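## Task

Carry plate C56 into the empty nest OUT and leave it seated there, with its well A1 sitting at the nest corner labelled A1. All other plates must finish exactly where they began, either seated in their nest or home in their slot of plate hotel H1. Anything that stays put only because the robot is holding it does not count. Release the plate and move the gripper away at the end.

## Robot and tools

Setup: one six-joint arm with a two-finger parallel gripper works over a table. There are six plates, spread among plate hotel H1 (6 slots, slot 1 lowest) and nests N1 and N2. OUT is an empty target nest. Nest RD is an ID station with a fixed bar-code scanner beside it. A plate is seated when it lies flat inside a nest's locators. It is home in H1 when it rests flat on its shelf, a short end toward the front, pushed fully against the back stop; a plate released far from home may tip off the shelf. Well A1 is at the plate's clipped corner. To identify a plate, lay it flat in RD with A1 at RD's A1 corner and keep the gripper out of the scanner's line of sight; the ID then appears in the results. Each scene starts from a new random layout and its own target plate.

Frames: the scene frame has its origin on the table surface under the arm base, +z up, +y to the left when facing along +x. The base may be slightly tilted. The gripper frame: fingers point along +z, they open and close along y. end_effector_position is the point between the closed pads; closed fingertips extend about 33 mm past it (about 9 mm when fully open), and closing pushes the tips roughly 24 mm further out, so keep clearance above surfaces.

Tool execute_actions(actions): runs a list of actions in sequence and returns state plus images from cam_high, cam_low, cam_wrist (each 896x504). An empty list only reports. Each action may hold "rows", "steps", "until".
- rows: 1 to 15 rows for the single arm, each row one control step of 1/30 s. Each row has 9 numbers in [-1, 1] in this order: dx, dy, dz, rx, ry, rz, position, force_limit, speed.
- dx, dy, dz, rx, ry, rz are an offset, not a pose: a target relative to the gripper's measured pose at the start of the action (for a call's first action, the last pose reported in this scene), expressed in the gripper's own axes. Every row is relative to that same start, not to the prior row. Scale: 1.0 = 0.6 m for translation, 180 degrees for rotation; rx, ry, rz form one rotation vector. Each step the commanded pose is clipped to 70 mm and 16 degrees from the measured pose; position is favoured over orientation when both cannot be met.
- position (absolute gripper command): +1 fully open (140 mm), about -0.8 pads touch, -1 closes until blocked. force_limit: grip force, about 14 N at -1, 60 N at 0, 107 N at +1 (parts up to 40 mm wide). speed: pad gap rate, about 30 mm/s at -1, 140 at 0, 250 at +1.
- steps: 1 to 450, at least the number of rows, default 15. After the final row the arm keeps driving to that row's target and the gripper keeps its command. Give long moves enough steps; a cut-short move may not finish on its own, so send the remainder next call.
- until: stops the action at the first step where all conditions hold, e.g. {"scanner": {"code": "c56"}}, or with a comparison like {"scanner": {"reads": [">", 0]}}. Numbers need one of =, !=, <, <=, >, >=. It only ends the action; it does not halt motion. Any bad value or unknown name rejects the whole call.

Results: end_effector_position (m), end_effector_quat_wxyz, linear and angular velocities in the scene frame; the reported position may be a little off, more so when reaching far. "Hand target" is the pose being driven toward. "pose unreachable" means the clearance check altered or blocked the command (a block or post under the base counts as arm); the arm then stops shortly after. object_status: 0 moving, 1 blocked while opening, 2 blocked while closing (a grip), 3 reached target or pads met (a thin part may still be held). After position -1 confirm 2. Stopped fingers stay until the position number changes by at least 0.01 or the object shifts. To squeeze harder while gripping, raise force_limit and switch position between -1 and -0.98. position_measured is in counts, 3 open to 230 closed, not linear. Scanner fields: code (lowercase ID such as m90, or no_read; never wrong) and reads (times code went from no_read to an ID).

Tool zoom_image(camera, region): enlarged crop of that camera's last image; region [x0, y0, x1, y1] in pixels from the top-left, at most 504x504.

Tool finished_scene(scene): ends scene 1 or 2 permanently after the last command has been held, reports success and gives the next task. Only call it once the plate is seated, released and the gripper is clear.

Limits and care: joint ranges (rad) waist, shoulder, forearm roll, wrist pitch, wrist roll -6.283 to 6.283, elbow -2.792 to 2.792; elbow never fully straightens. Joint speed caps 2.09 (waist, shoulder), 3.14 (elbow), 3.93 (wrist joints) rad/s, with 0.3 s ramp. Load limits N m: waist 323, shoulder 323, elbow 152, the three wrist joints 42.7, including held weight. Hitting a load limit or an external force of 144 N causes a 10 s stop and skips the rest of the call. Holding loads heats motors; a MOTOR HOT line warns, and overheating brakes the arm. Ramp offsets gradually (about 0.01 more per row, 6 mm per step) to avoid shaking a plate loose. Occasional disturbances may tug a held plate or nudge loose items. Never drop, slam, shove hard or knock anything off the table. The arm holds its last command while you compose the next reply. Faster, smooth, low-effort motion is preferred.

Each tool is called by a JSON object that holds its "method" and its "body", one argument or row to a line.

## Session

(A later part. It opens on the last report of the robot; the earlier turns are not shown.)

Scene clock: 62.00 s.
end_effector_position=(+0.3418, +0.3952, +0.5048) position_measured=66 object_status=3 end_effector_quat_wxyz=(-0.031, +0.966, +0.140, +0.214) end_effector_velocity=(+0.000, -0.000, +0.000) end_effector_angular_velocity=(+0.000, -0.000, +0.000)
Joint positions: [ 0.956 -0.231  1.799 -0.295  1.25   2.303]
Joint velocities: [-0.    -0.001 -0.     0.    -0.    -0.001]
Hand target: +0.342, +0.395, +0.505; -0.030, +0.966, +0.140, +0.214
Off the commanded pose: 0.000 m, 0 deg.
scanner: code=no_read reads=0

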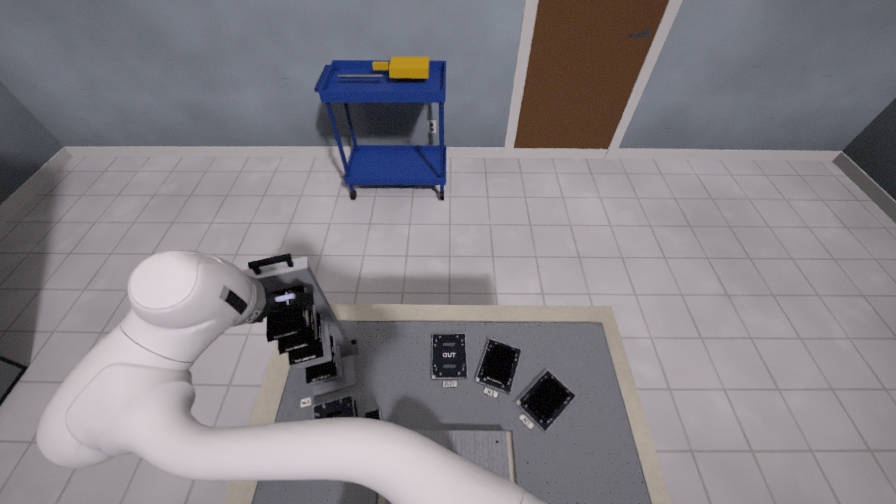

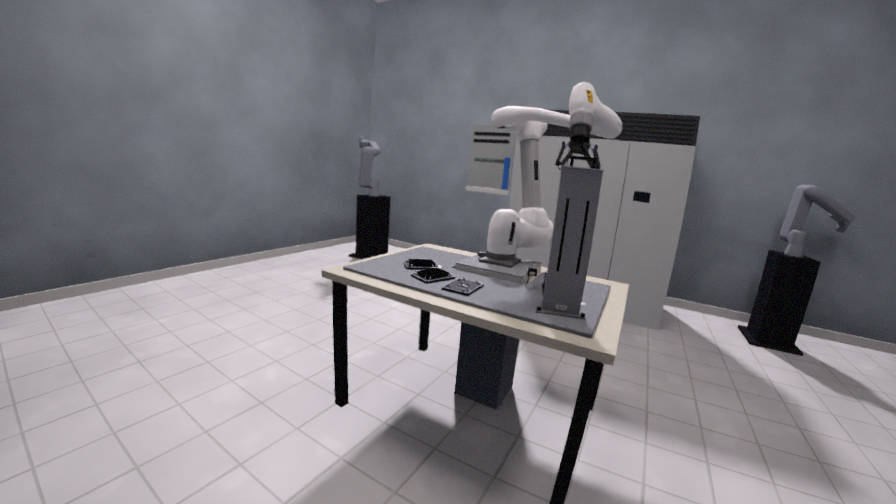

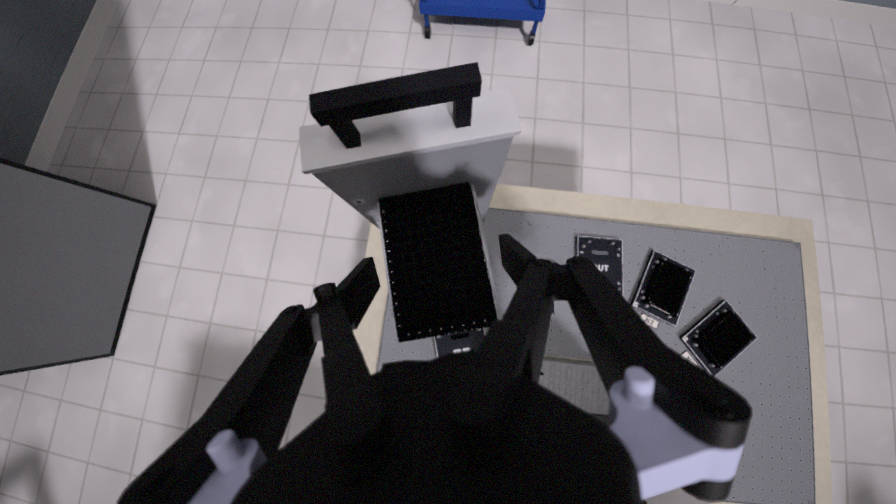

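{"method": "execute_actions", "body": {
  "actions": [
    {"rows":[[0,-0.003,0,0,0,0,0.15,-1,-0.7]],"steps":25}
  ]
}}

{"method": "zoom_image", "body": {
  "camera": "cam_wrist",
  "region": [350, 170, 530, 350]
}}

Scene clock: 65.53 s.
end_effector_position=(+0.3413, +0.3969, +0.5049) position_measured=106 object_status=2 end_effector_quat_wxyz=(-0.031, +0.966, +0.140, +0.214) end_effector_velocity=(+0.000, -0.000, -0.000) end_effector_angular_velocity=(-0.001, +0.000, -0.000)
Joint positions: [ 0.959 -0.229  1.797 -0.296  1.25   2.307]
Joint velocities: [-0.  0.  0. -0.  0.  0.]
Hand target: +0.341, +0.397, +0.505; -0.031, +0.966, +0.140, +0.214
Off the commanded pose: 0.000 m, 0 deg.
scanner: code=no_read reads=0

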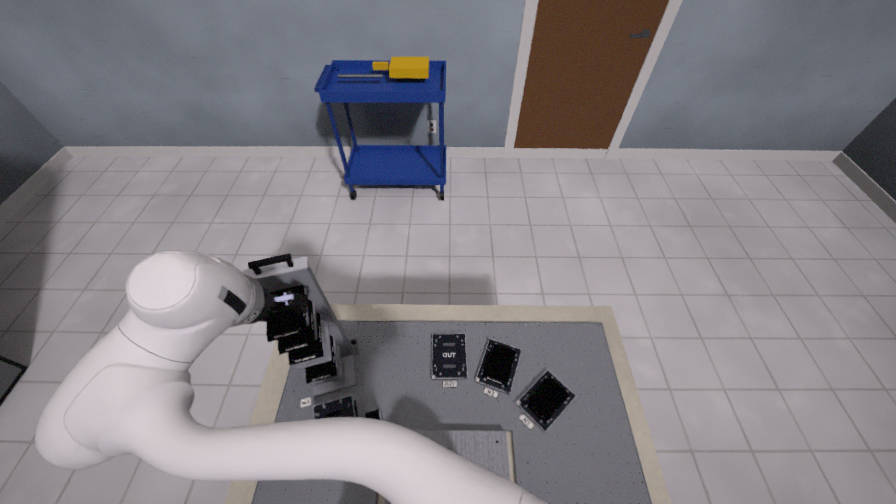

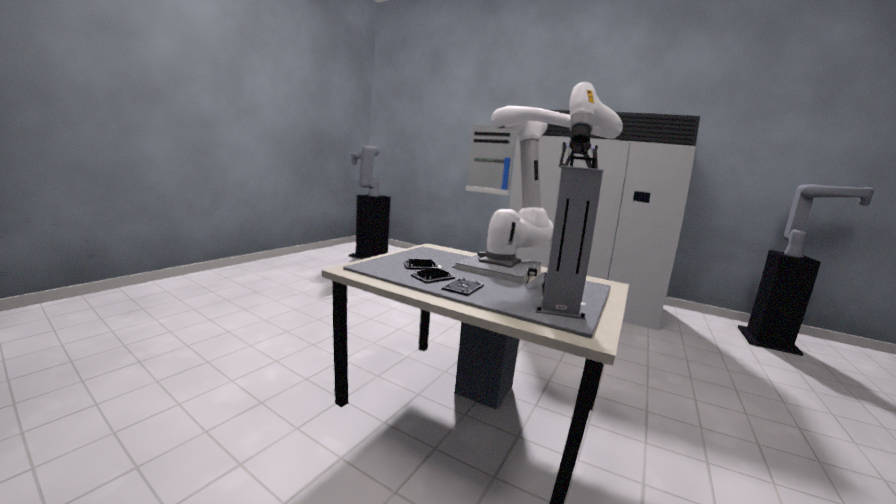

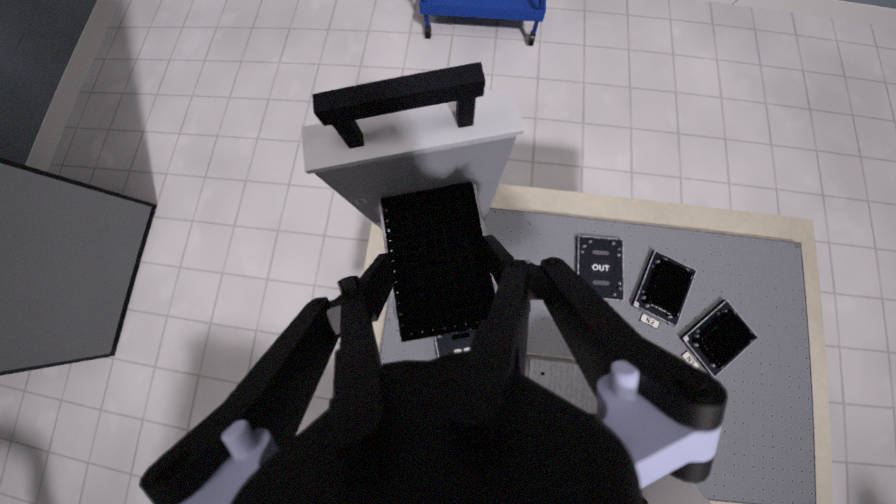

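Region (350, 170, 530, 350) of cam_wrist's 896x504 image, scaled by 2.800, with more detail than that image has.

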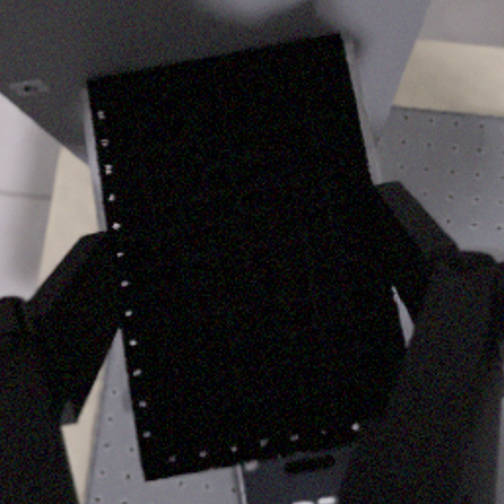

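{"method": "execute_actions", "body": {
  "actions": [
    {"rows":[[0,0,0,0,0,0,0.3,-1,-0.5]],"steps":10},
    {"rows":[[0.0028,0,-0.006,0,0,0,0.3,-1,-0.5]],"steps":12},
    {"rows":[[0,0,0,0,0,0,0.1,-1,-0.7]],"steps":20}
  ]
}}

Scene clock: 70.07 s.
end_effector_position=(+0.3413, +0.3969, +0.5088) position_measured=107 object_status=2 end_effector_quat_wxyz=(-0.030, +0.966, +0.140, +0.214) end_effector_velocity=(+0.000, +0.000, +0.000) end_effector_angular_velocity=(-0.000, -0.000, +0.001)
Joint positions: [ 0.959 -0.229  1.79  -0.295  1.257  2.305]
Joint velocities: [-0.     0.001 -0.001  0.    -0.    -0.001]
Hand target: +0.341, +0.397, +0.509; -0.030, +0.966, +0.140, +0.214
Off the commanded pose: 0.000 m, 0 deg.
scanner: code=no_read reads=0

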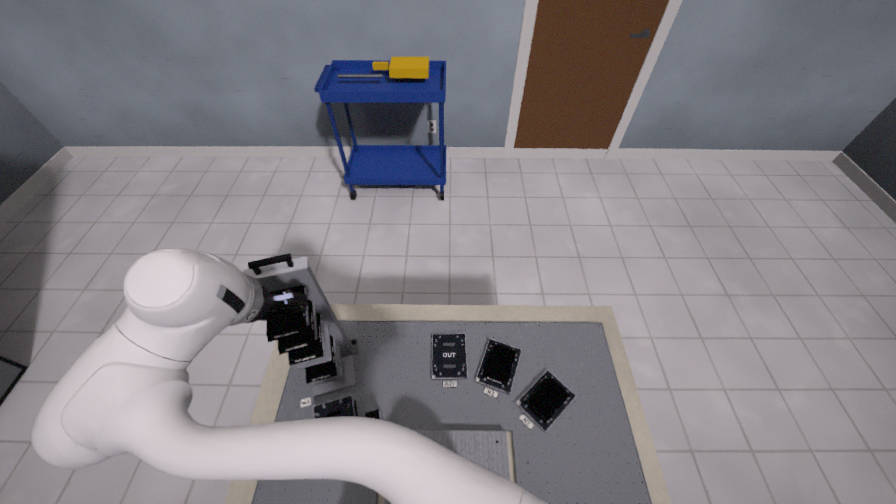

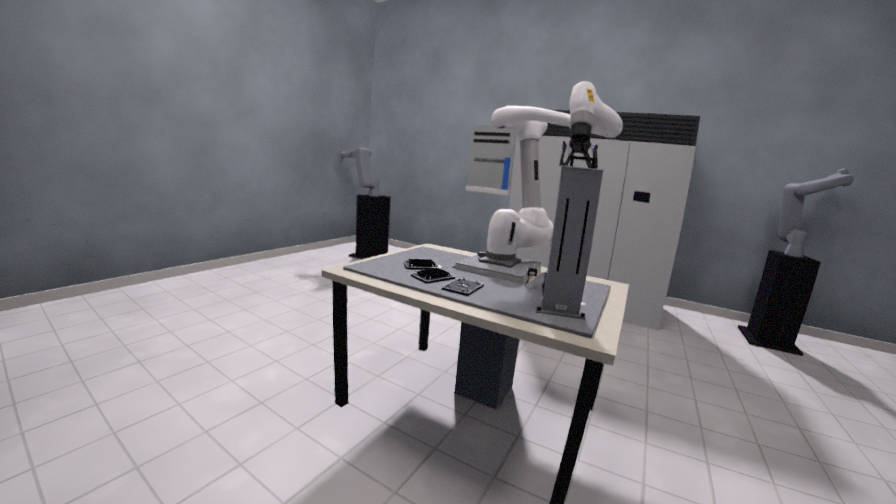

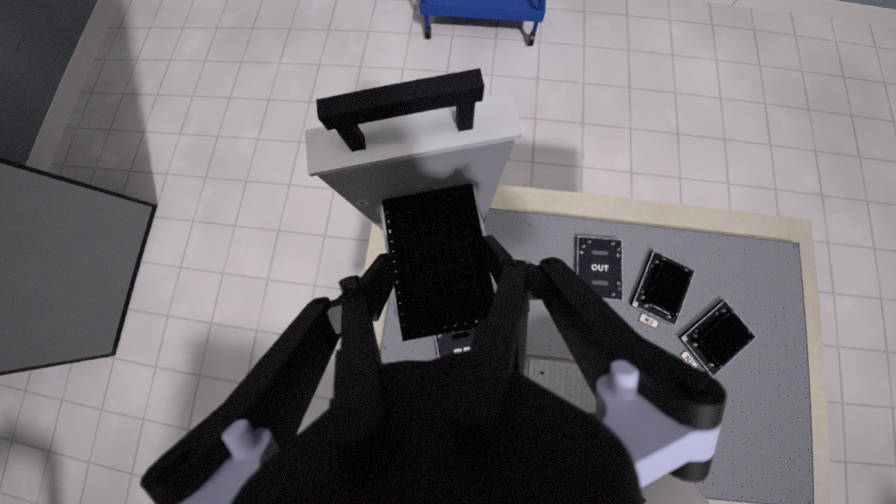

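{"method": "execute_actions", "body": {
  "actions": [
    {"rows":[[0,0,0,0,0,0,0.3,-1,-0.5]],"steps":10},
    {"rows":[[-0.0035,0,0.0076,0,0,0,0.3,-1,-0.5]],"steps":12},
    {"rows":[[0,0,0,0,0,0,-1,-1,-0.7]],"steps":18}
  ]
}}

{"method": "execute_actions", "body": {
  "actions": [
    {"rows":[[0,0,0,0,0,0,-0.98,0.3,-1]],"steps":15},
    {"rows":[[0.001,0,-0.002,0,0,0,-0.98,0.3,-1],[0.002,0,-0.005,0,0,0,-0.98,0.3,-1],[0.003,0,-0.009,0,0,0,-0.98,0.3,-1],[0.003,0,-0.014,0,0,0,-0.98,0.3,-1],[0.002,0,-0.02,0,0,0,-0.98,0.3,-1],[0.0,0,-0.027,0,0,0,-0.98,0.3,-1],[-0.002,0,-0.034,0,0,0,-0.98,0.3,-1],[-0.004,0,-0.041,0,0,0,-0.98,0.3,-1],[-0.006,0,-0.048,0,0,0,-0.98,0.3,-1],[-0.008,0,-0.054,0,0,0,-0.98,0.3,-1],[-0.009,0,-0.059,0,0,0,-0.98,0.3,-1]],"steps":25}
  ]
}}

Scene clock: 76.03 s.
end_effector_position=(+0.3413, +0.3969, +0.5037) position_measured=106 object_status=2 end_effector_quat_wxyz=(-0.030, +0.966, +0.140, +0.214) end_effector_velocity=(-0.001, -0.000, -0.000) end_effector_angular_velocity=(+0.001, +0.001, -0.000)
Joint positions: [ 0.959 -0.229  1.799 -0.296  1.248  2.307]
Joint velocities: [ 0.    -0.001  0.001  0.001 -0.     0.   ]
Hand target: +0.341, +0.397, +0.504; -0.030, +0.966, +0.140, +0.214
Off the commanded pose: 0.000 m, 0 deg.
scanner: code=no_read reads=0

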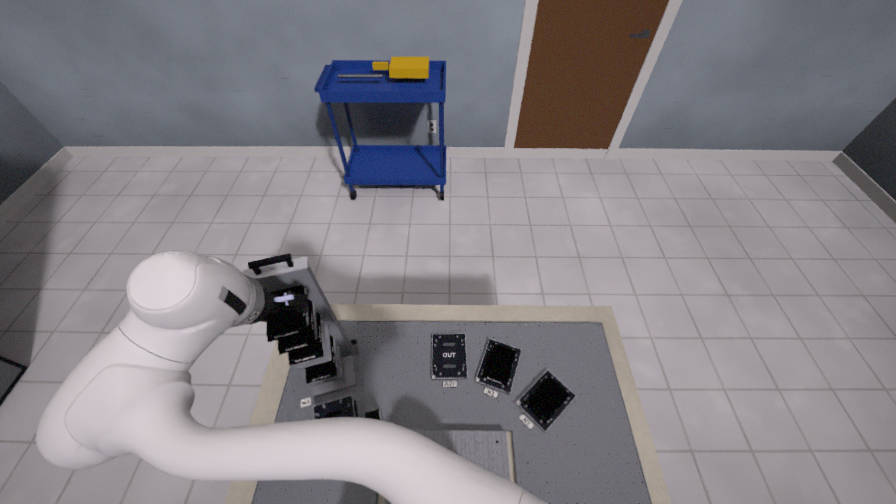

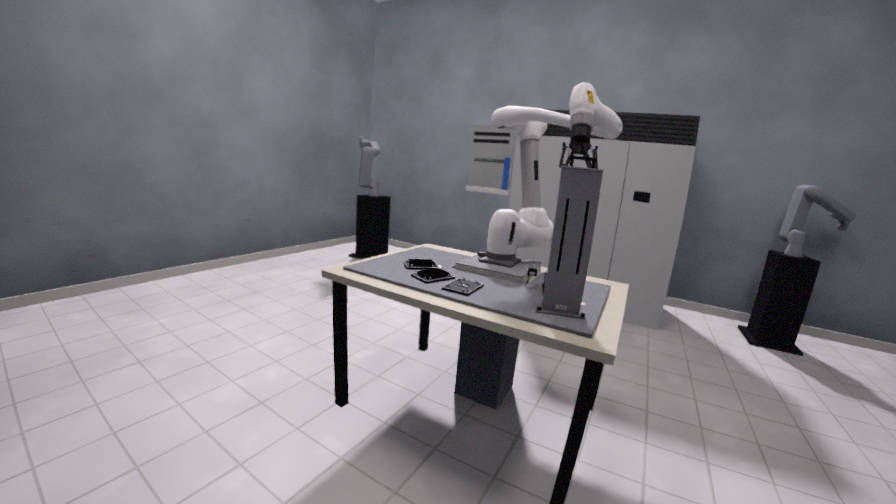

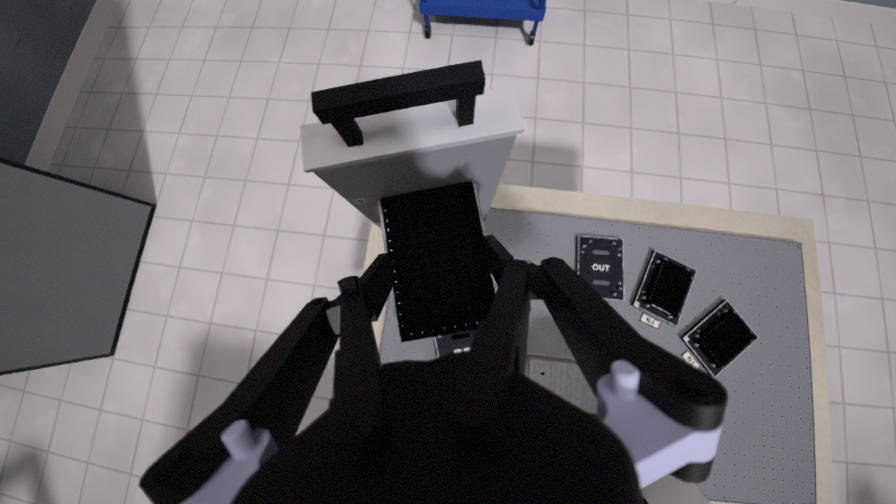

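Scene clock: 77.37 s.
end_effector_position=(+0.3223, +0.3913, +0.5335) position_measured=114 object_status=2 end_effector_quat_wxyz=(-0.030, +0.966, +0.140, +0.214) end_effector_velocity=(-0.000, +0.000, +0.001) end_effector_angular_velocity=(+0.001, -0.001, +0.001)
Joint positions: [ 0.991 -0.25   1.761 -0.301  1.314  2.321]
Joint velocities: [ 0.001 -0.    -0.001 -0.     0.    -0.   ]
Hand target: +0.322, +0.391, +0.534; -0.030, +0.966, +0.140, +0.214
Off the commanded pose: 0.000 m, 0 deg.
scanner: code=no_read reads=0

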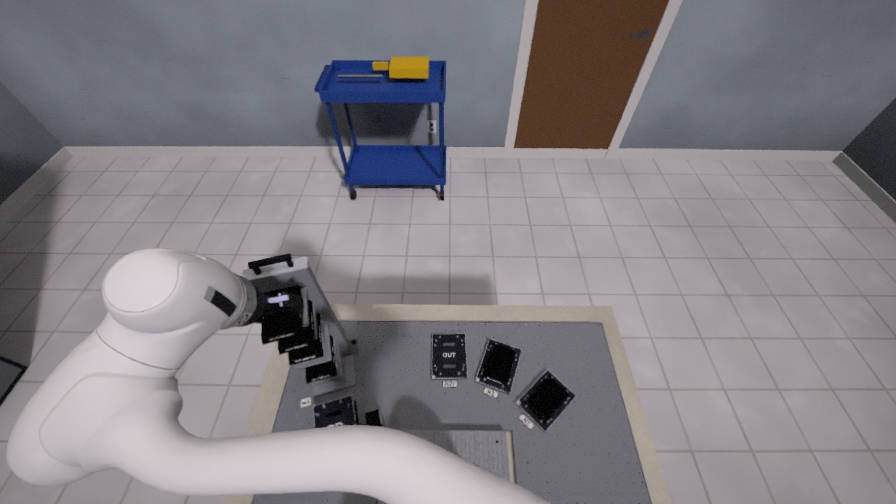

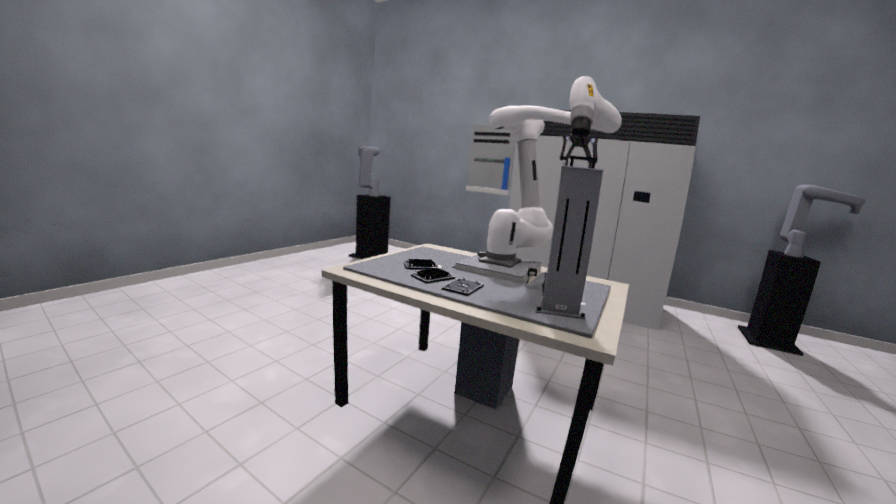

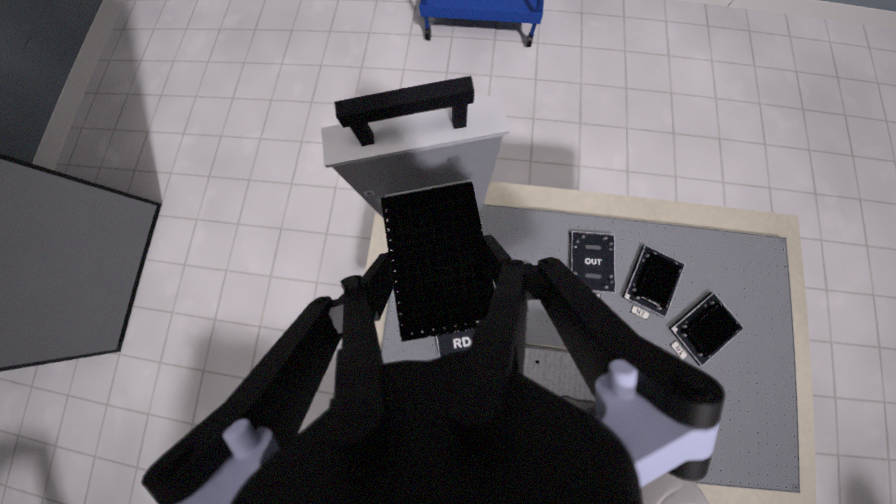

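{"method": "execute_actions", "body": {
  "actions": [
    {"rows":[[0,0.004,0,0,0,0,-0.98,0.3,-1],[0,0.012,0,0,0,0,-0.98,0.3,-1],[0,0.024,0,0,0,0,-0.98,0.3,-1],[0,0.038,0,0,0,0,-0.98,0.3,-1],[0,0.053,0,0,0,0,-0.98,0.3,-1],[0,0.068,0,0,0,0,-0.98,0.3,-1],[0,0.083,0,0,0,0,-0.98,0.3,-1],[0,0.098,0,0,0,0,-0.98,0.3,-1],[0,0.113,0,0,0,0,-0.98,0.3,-1],[0,0.128,0,0,0,0,-0.98,0.3,-1],[0,0.143,0,0,0,0,-0.98,0.3,-1],[0,0.158,0,0,0,0,-0.98,0.3,-1],[0,0.173,0,0,0,0,-0.98,0.3,-1],[0,0.188,0,0,0,0,-0.98,0.3,-1],[0,0.203,0,0,0,0,-0.98,0.3,-1]],"steps":15},
    {"rows":[[0,0.06,0,0,0,0,-0.98,0.3,-1],[0,0.075,0,0,0,0,-0.98,0.3,-1],[0,0.09,0,0,0,0,-0.98,0.3,-1],[0,0.105,0,0,0,0,-0.98,0.3,-1],[0,0.12,0,0,0,0,-0.98,0.3,-1],[0,0.135,0,0,0,0,-0.98,0.3,-1],[0,0.15,0,0,0,0,-0.98,0.3,-1],[0,0.165,0,0,0,0,-0.98,0.3,-1],[0,0.18,0,0,0,0,-0.98,0.3,-1],[0,0.195,0,0,0,0,-0.98,0.3,-1],[0,0.21,0,0,0,0,-0.98,0.3,-1],[0,0.225,0,0,0,0,-0.98,0.3,-1],[0,0.24,0,0,0,0,-0.98,0.3,-1],[0,0.255,0,0,0,0,-0.98,0.3,-1],[0,0.27,0,0,0,0,-0.98,0.3,-1]],"steps":15},
    {"rows":[[-0.005,0.06,0.01,-0.002,0,0.005,-0.98,0.3,-1],[-0.01,0.075,0.021,-0.005,0,0.011,-0.98,0.3,-1],[-0.015,0.09,0.032,-0.007,0,0.016,-0.98,0.3,-1],[-0.02,0.105,0.043,-0.01,0,0.021,-0.98,0.3,-1],[-0.025,0.12,0.054,-0.012,0,0.027,-0.98,0.3,-1],[-0.03,0.135,0.064,-0.015,0,0.032,-0.98,0.3,-1],[-0.035,0.15,0.075,-0.017,0,0.037,-0.98,0.3,-1],[-0.04,0.165,0.086,-0.02,0,0.043,-0.98,0.3,-1],[-0.045,0.18,0.096,-0.022,0,0.048,-0.98,0.3,-1],[-0.05,0.195,0.107,-0.025,0,0.053,-0.98,0.3,-1],[-0.055,0.21,0.118,-0.027,0,0.059,-0.98,0.3,-1],[-0.06,0.225,0.129,-0.03,0,0.064,-0.98,0.3,-1],[-0.065,0.24,0.139,-0.032,0,0.069,-0.98,0.3,-1],[-0.07,0.255,0.15,-0.035,0,0.075,-0.98,0.3,-1],[-0.075,0.27,0.161,-0.0365,0,0.078,-0.98,0.3,-1]],"steps":35}
  ]
}}

Scene clock: 90.83 s.
end_effector_position=(+0.4278, +0.0175, +0.4294) position_measured=114 object_status=2 end_effector_quat_wxyz=(+0.006, +0.975, +0.003, +0.221) end_effector_velocity=(+0.000, +0.000, +0.001) end_effector_angular_velocity=(+0.000, -0.001, +0.000)
Joint positions: [-0.039 -0.461  2.073 -0.013  1.082  1.545]
Joint velocities: [ 0.    -0.    -0.001  0.    -0.001 -0.   ]
Hand target: +0.428, +0.017, +0.429; +0.006, +0.975, +0.003, +0.221
Off the commanded pose: 0.000 m, 0 deg.
scanner: code=no_read reads=0

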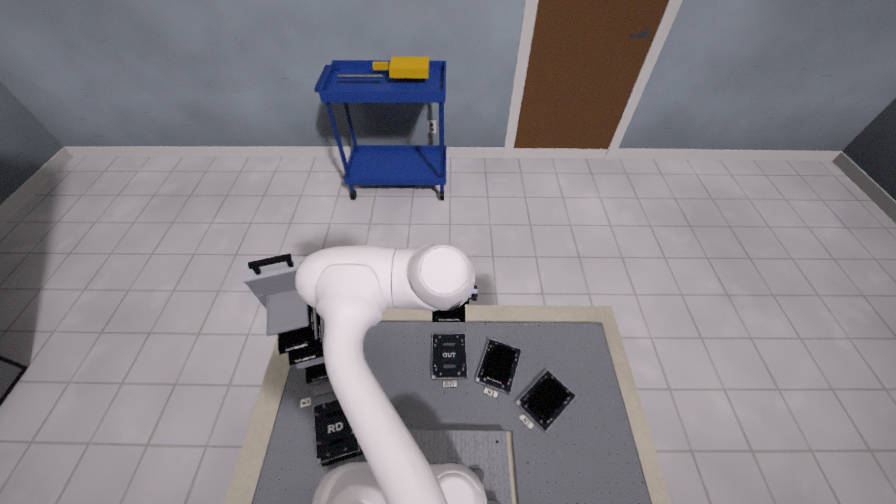

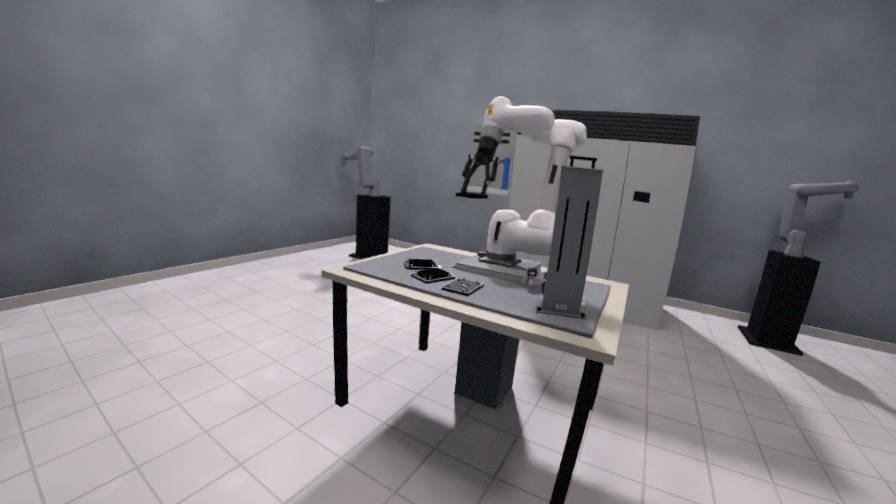

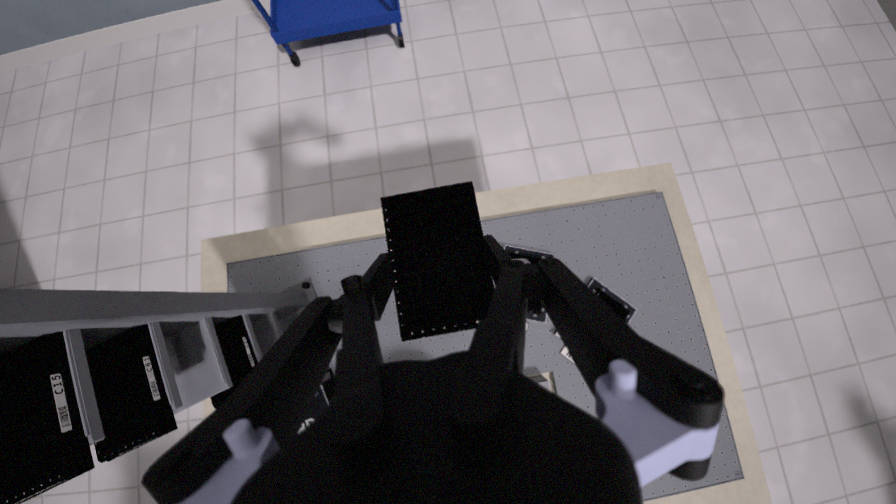

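{"method": "execute_actions", "body": {
  "actions": [
    {"rows":[[-0.002,0.001,0.008,0,0,0,-0.98,0.3,-1],[-0.006,0.002,0.022,0,0,0,-0.98,0.3,-1],[-0.011,0.004,0.042,0.001,-0.001,0,-0.98,0.3,-1],[-0.016,0.006,0.064,0.001,-0.001,0.001,-0.98,0.3,-1],[-0.022,0.008,0.086,0.001,-0.001,0.001,-0.98,0.3,-1],[-0.028,0.011,0.108,0.001,-0.001,0.001,-0.98,0.3,-1],[-0.033,0.013,0.13,0.002,-0.002,0.001,-0.98,0.3,-1],[-0.039,0.015,0.152,0.002,-0.002,0.002,-0.98,0.3,-1],[-0.044,0.017,0.174,0.002,-0.002,0.002,-0.98,0.3,-1],[-0.05,0.019,0.196,0.002,-0.002,0.002,-0.98,0.3,-1],[-0.056,0.021,0.218,0.003,-0.003,0.002,-0.98,0.3,-1],[-0.061,0.024,0.24,0.003,-0.003,0.002,-0.98,0.3,-1],[-0.067,0.026,0.262,0.003,-0.003,0.0027,-0.98,0.3,-1],[-0.072,0.028,0.282,0.0033,-0.003,0.0027,-0.98,0.3,-1],[-0.0755,0.029,0.296,0.0033,-0.003,0.0027,-0.98,0.3,-1]],"steps":32},
    {"rows":[[-0.003,0,0.006,0,0,0,-0.98,0.3,-1],[-0.008,0,0.017,0,0,0,-0.98,0.3,-1],[-0.015,0,0.032,0,0,0,-0.98,0.3,-1],[-0.023,0,0.049,0,0,0,-0.98,0.3,-1],[-0.031,0,0.066,0,0,0,-0.98,0.3,-1],[-0.039,0,0.083,0,0,0,-0.98,0.3,-1],[-0.047,0,0.1,0,0,0,-0.98,0.3,-1],[-0.055,0,0.117,0,0,0,-0.98,0.3,-1],[-0.063,0,0.134,0,0,0,-0.98,0.3,-1],[-0.07,0,0.151,0,0,0,-0.98,0.3,-1],[-0.078,0,0.168,0,0,0,-0.98,0.3,-1],[-0.086,0,0.185,0,0,0,-0.98,0.3,-1],[-0.094,0,0.202,0,0,0,-0.98,0.3,-1],[-0.101,0,0.217,0,0,0,-0.98,0.3,-1],[-0.1056,0,0.2265,0,0,0,-0.98,0.3,-1]],"steps":35}
  ]
}}

{"method": "zoom_image", "body": {
  "camera": "cam_wrist",
  "region": [320, 150, 560, 380]
}}

Scene clock: 101.50 s.
end_effector_position=(+0.4636, -0.0013, +0.1002) position_measured=114 object_status=2 end_effector_quat_wxyz=(-0.000, +0.976, +0.001, +0.217) end_effector_velocity=(-0.000, +0.000, -0.000) end_effector_angular_velocity=(+0.000, +0.001, +0.000)
Joint positions: [-0.118 -0.091  2.492  0.11   0.305  1.37 ]
Joint velocities: [-0.     0.001  0.     0.001  0.    -0.001]
Hand target: +0.464, -0.001, +0.100; -0.000, +0.976, +0.001, +0.217
Off the commanded pose: 0.000 m, 0 deg.
scanner: code=no_read reads=0

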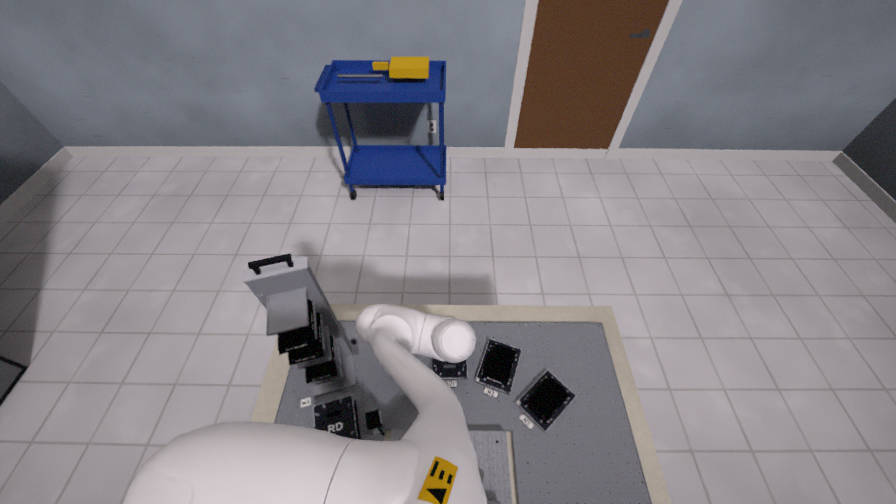

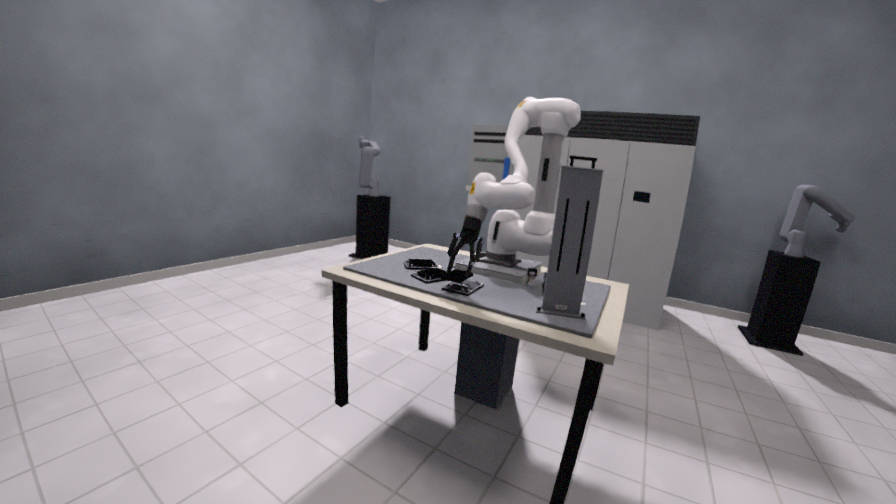

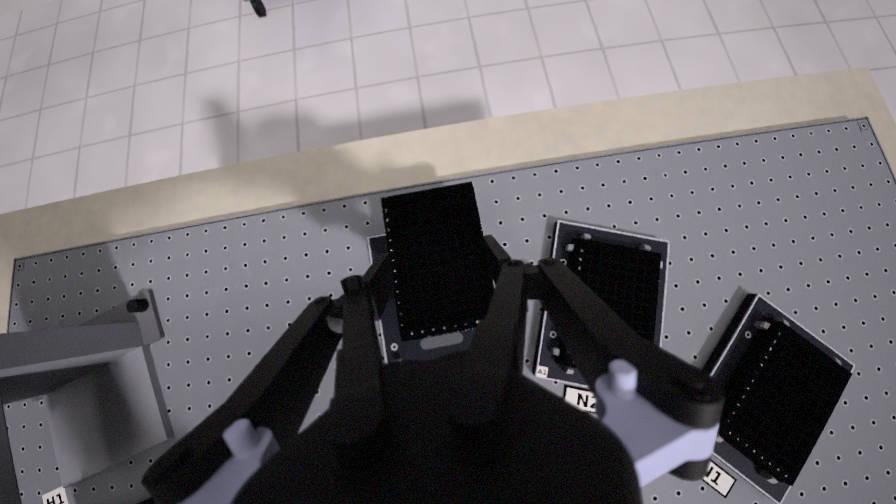

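Region (320, 150, 560, 380) of cam_wrist's 896x504 image, scaled by 2.100, with more detail than that image has; it fills the top 483 rows of this view, and the rest is white.

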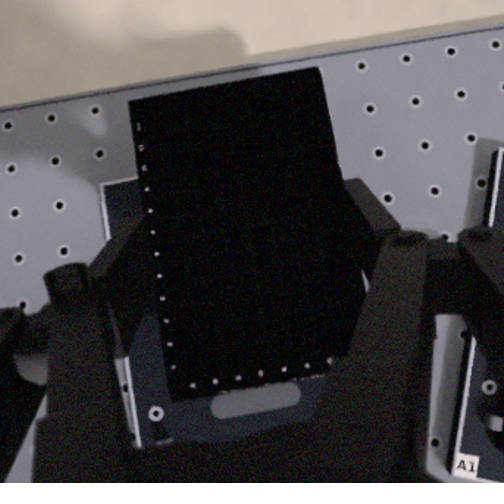

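{"method": "execute_actions", "body": {
  "actions": [
    {"rows":[[-0.005,-0.002,0.001,0,0,0,-0.98,0.3,-1],[-0.013,-0.006,0.002,0,0,0,-0.98,0.3,-1],[-0.022,-0.01,0.004,0,0,0,-0.98,0.3,-1],[-0.031,-0.013,0.005,0,0,0,-0.98,0.3,-1],[-0.04,-0.017,0.007,0,0,0,-0.98,0.3,-1],[-0.048,-0.021,0.008,0,0,0,-0.98,0.3,-1],[-0.054,-0.023,0.009,0,0,0,-0.98,0.3,-1],[-0.058,-0.025,0.0097,0,0,0,-0.98,0.3,-1]],"steps":25}
  ]
}}

{"method": "zoom_image", "body": {
  "camera": "cam_wrist",
  "region": [320, 150, 560, 380]
}}

Scene clock: 105.50 s.
end_effector_position=(+0.4346, +0.0137, +0.0802) position_measured=114 object_status=2 end_effector_quat_wxyz=(-0.000, +0.976, +0.001, +0.217) end_effector_velocity=(+0.000, +0.000, -0.000) end_effector_angular_velocity=(-0.001, +0.000, +0.002)
Joint positions: [-0.078 -0.101  2.556  0.064  0.249  1.449]
Joint velocities: [ 0.     0.    -0.    -0.001  0.    -0.001]
Hand target: +0.435, +0.014, +0.080; -0.000, +0.976, +0.001, +0.217
Off the commanded pose: 0.000 m, 0 deg.
scanner: code=no_read reads=0

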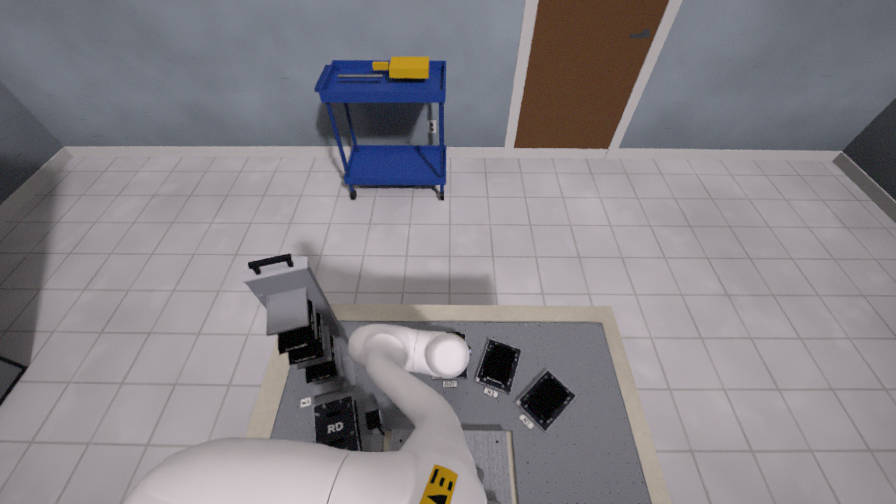

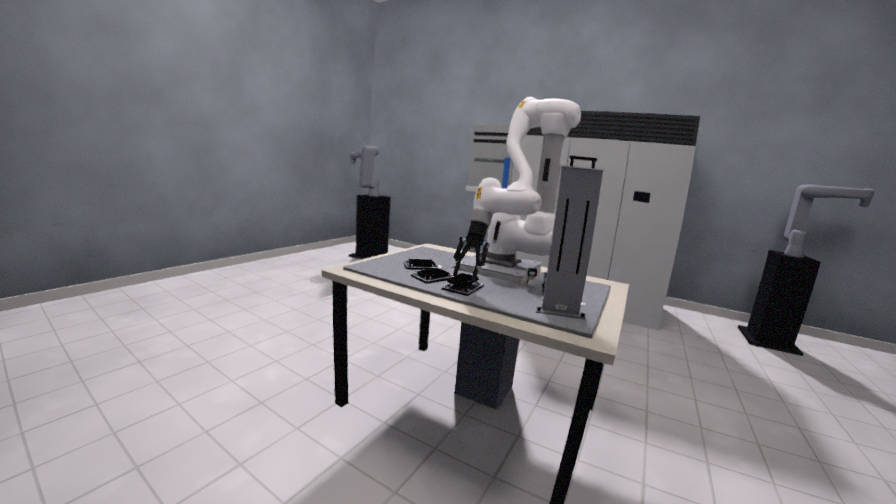

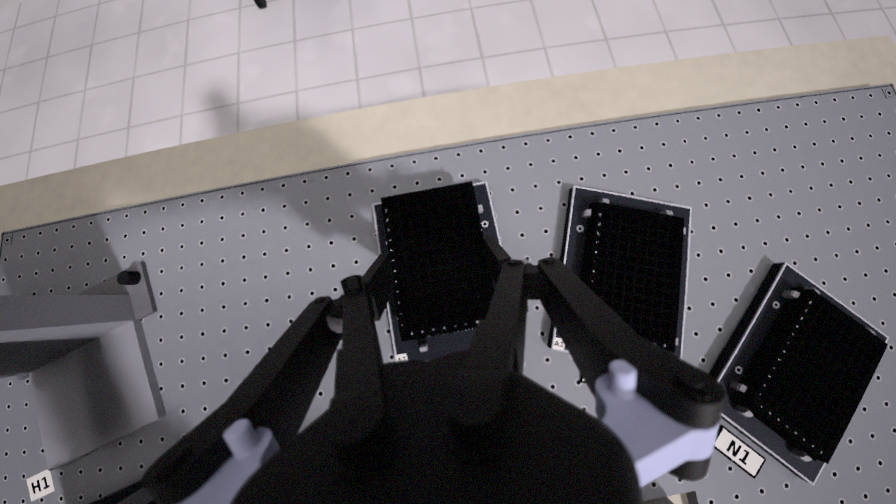

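Region (320, 150, 560, 380) of cam_wrist's 896x504 image, scaled by 2.100, with more detail than that image has; it fills the top 483 rows of this view, and the rest is white.

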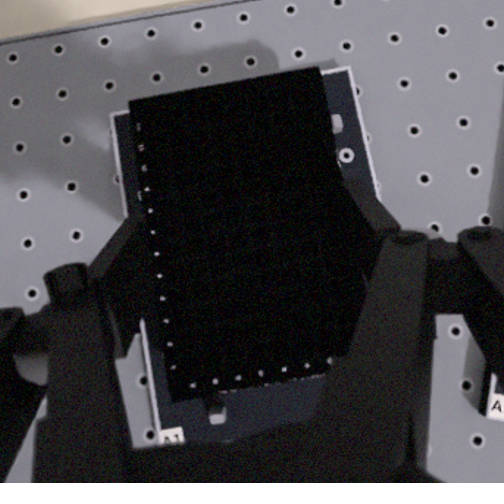

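{"method": "execute_actions", "body": {
  "actions": [
    {"rows":[[-0.002,0,0.004,0.001,0,-0.002,-0.98,0.3,-1],[-0.004,0.001,0.008,0.002,0,-0.004,-0.98,0.3,-1],[-0.006,0.001,0.012,0.003,0,-0.006,-0.98,0.3,-1],[-0.0075,0.002,0.016,0.004,0,-0.008,-0.98,0.3,-1],[-0.0085,0.002,0.018,0.0042,0,-0.009,-0.98,0.3,-1]],"steps":22}
  ]
}}

{"method": "zoom_image", "body": {
  "camera": "cam_wrist",
  "region": [320, 150, 560, 380]
}}

{"method": "zoom_image", "body": {
  "camera": "cam_low",
  "region": [420, 250, 510, 305]
}}

Scene clock: 112.37 s.
end_effector_position=(+0.4346, +0.0125, +0.0683) position_measured=114 object_status=2 end_effector_quat_wxyz=(-0.004, +0.976, +0.016, +0.217) end_effector_velocity=(-0.001, -0.000, -0.000) end_effector_angular_velocity=(+0.001, +0.002, -0.001)
Joint positions: [-0.097 -0.074  2.567  0.175  0.215  1.294]
Joint velocities: [-0.001 -0.     0.     0.001  0.002 -0.001]
Hand target: +0.435, +0.013, +0.068; -0.004, +0.976, +0.016, +0.217
Off the commanded pose: 0.000 m, 0 deg.
scanner: code=no_read reads=0

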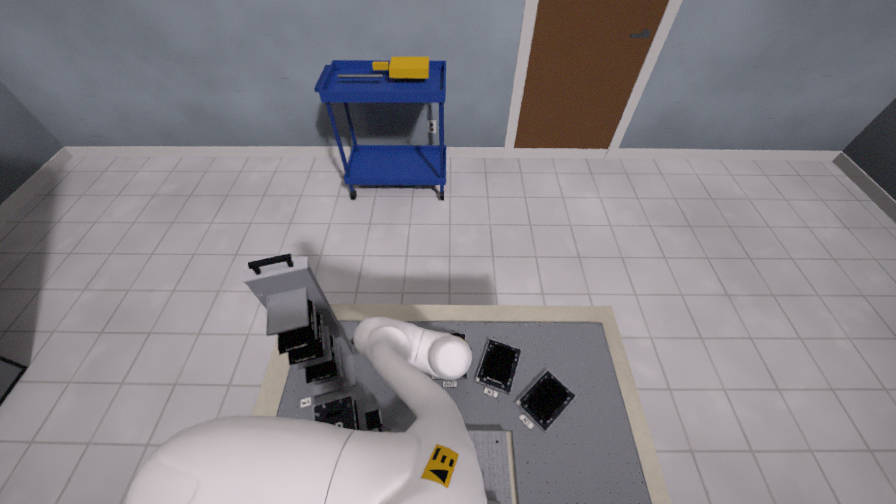

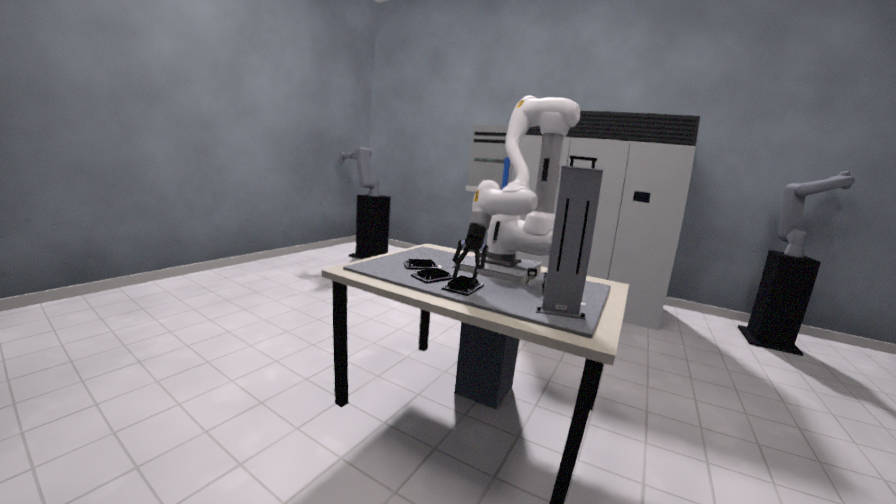

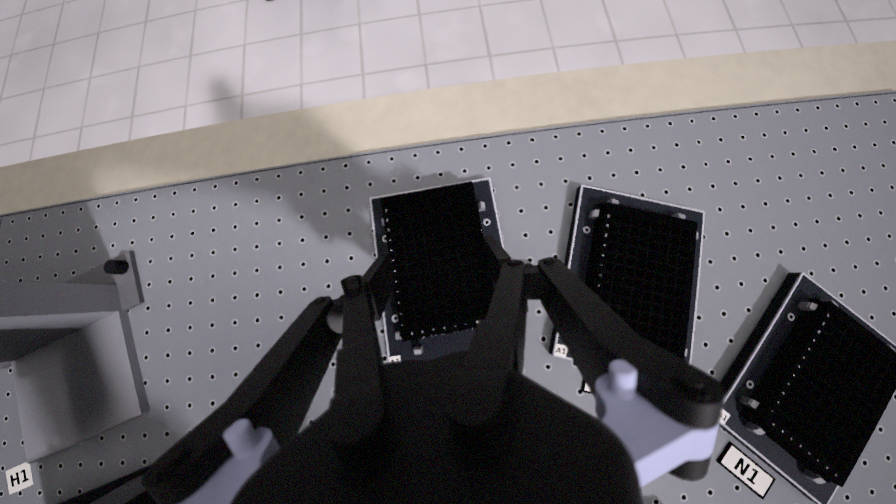

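Region (320, 150, 560, 380) of cam_wrist's 896x504 image, scaled by 2.100, with more detail than that image has; it fills the top 483 rows of this view, and the rest is white.

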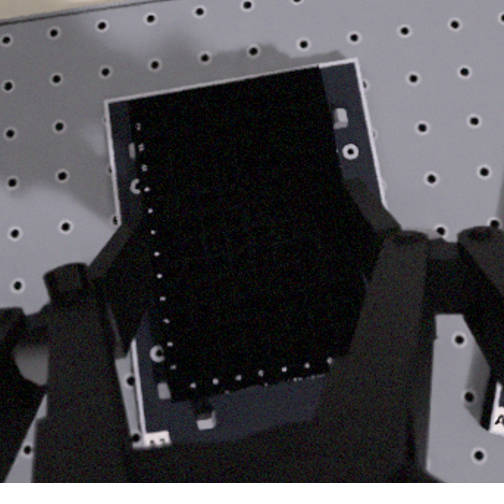

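Region (420, 250, 510, 305) of cam_low's 896x504 image, scaled by 5.600, with more detail than that image has.

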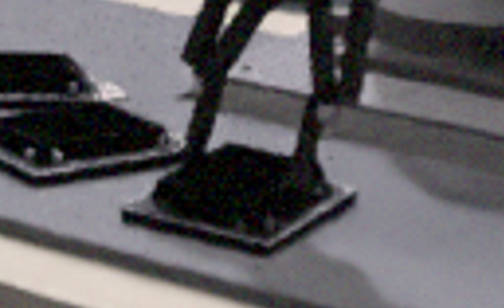

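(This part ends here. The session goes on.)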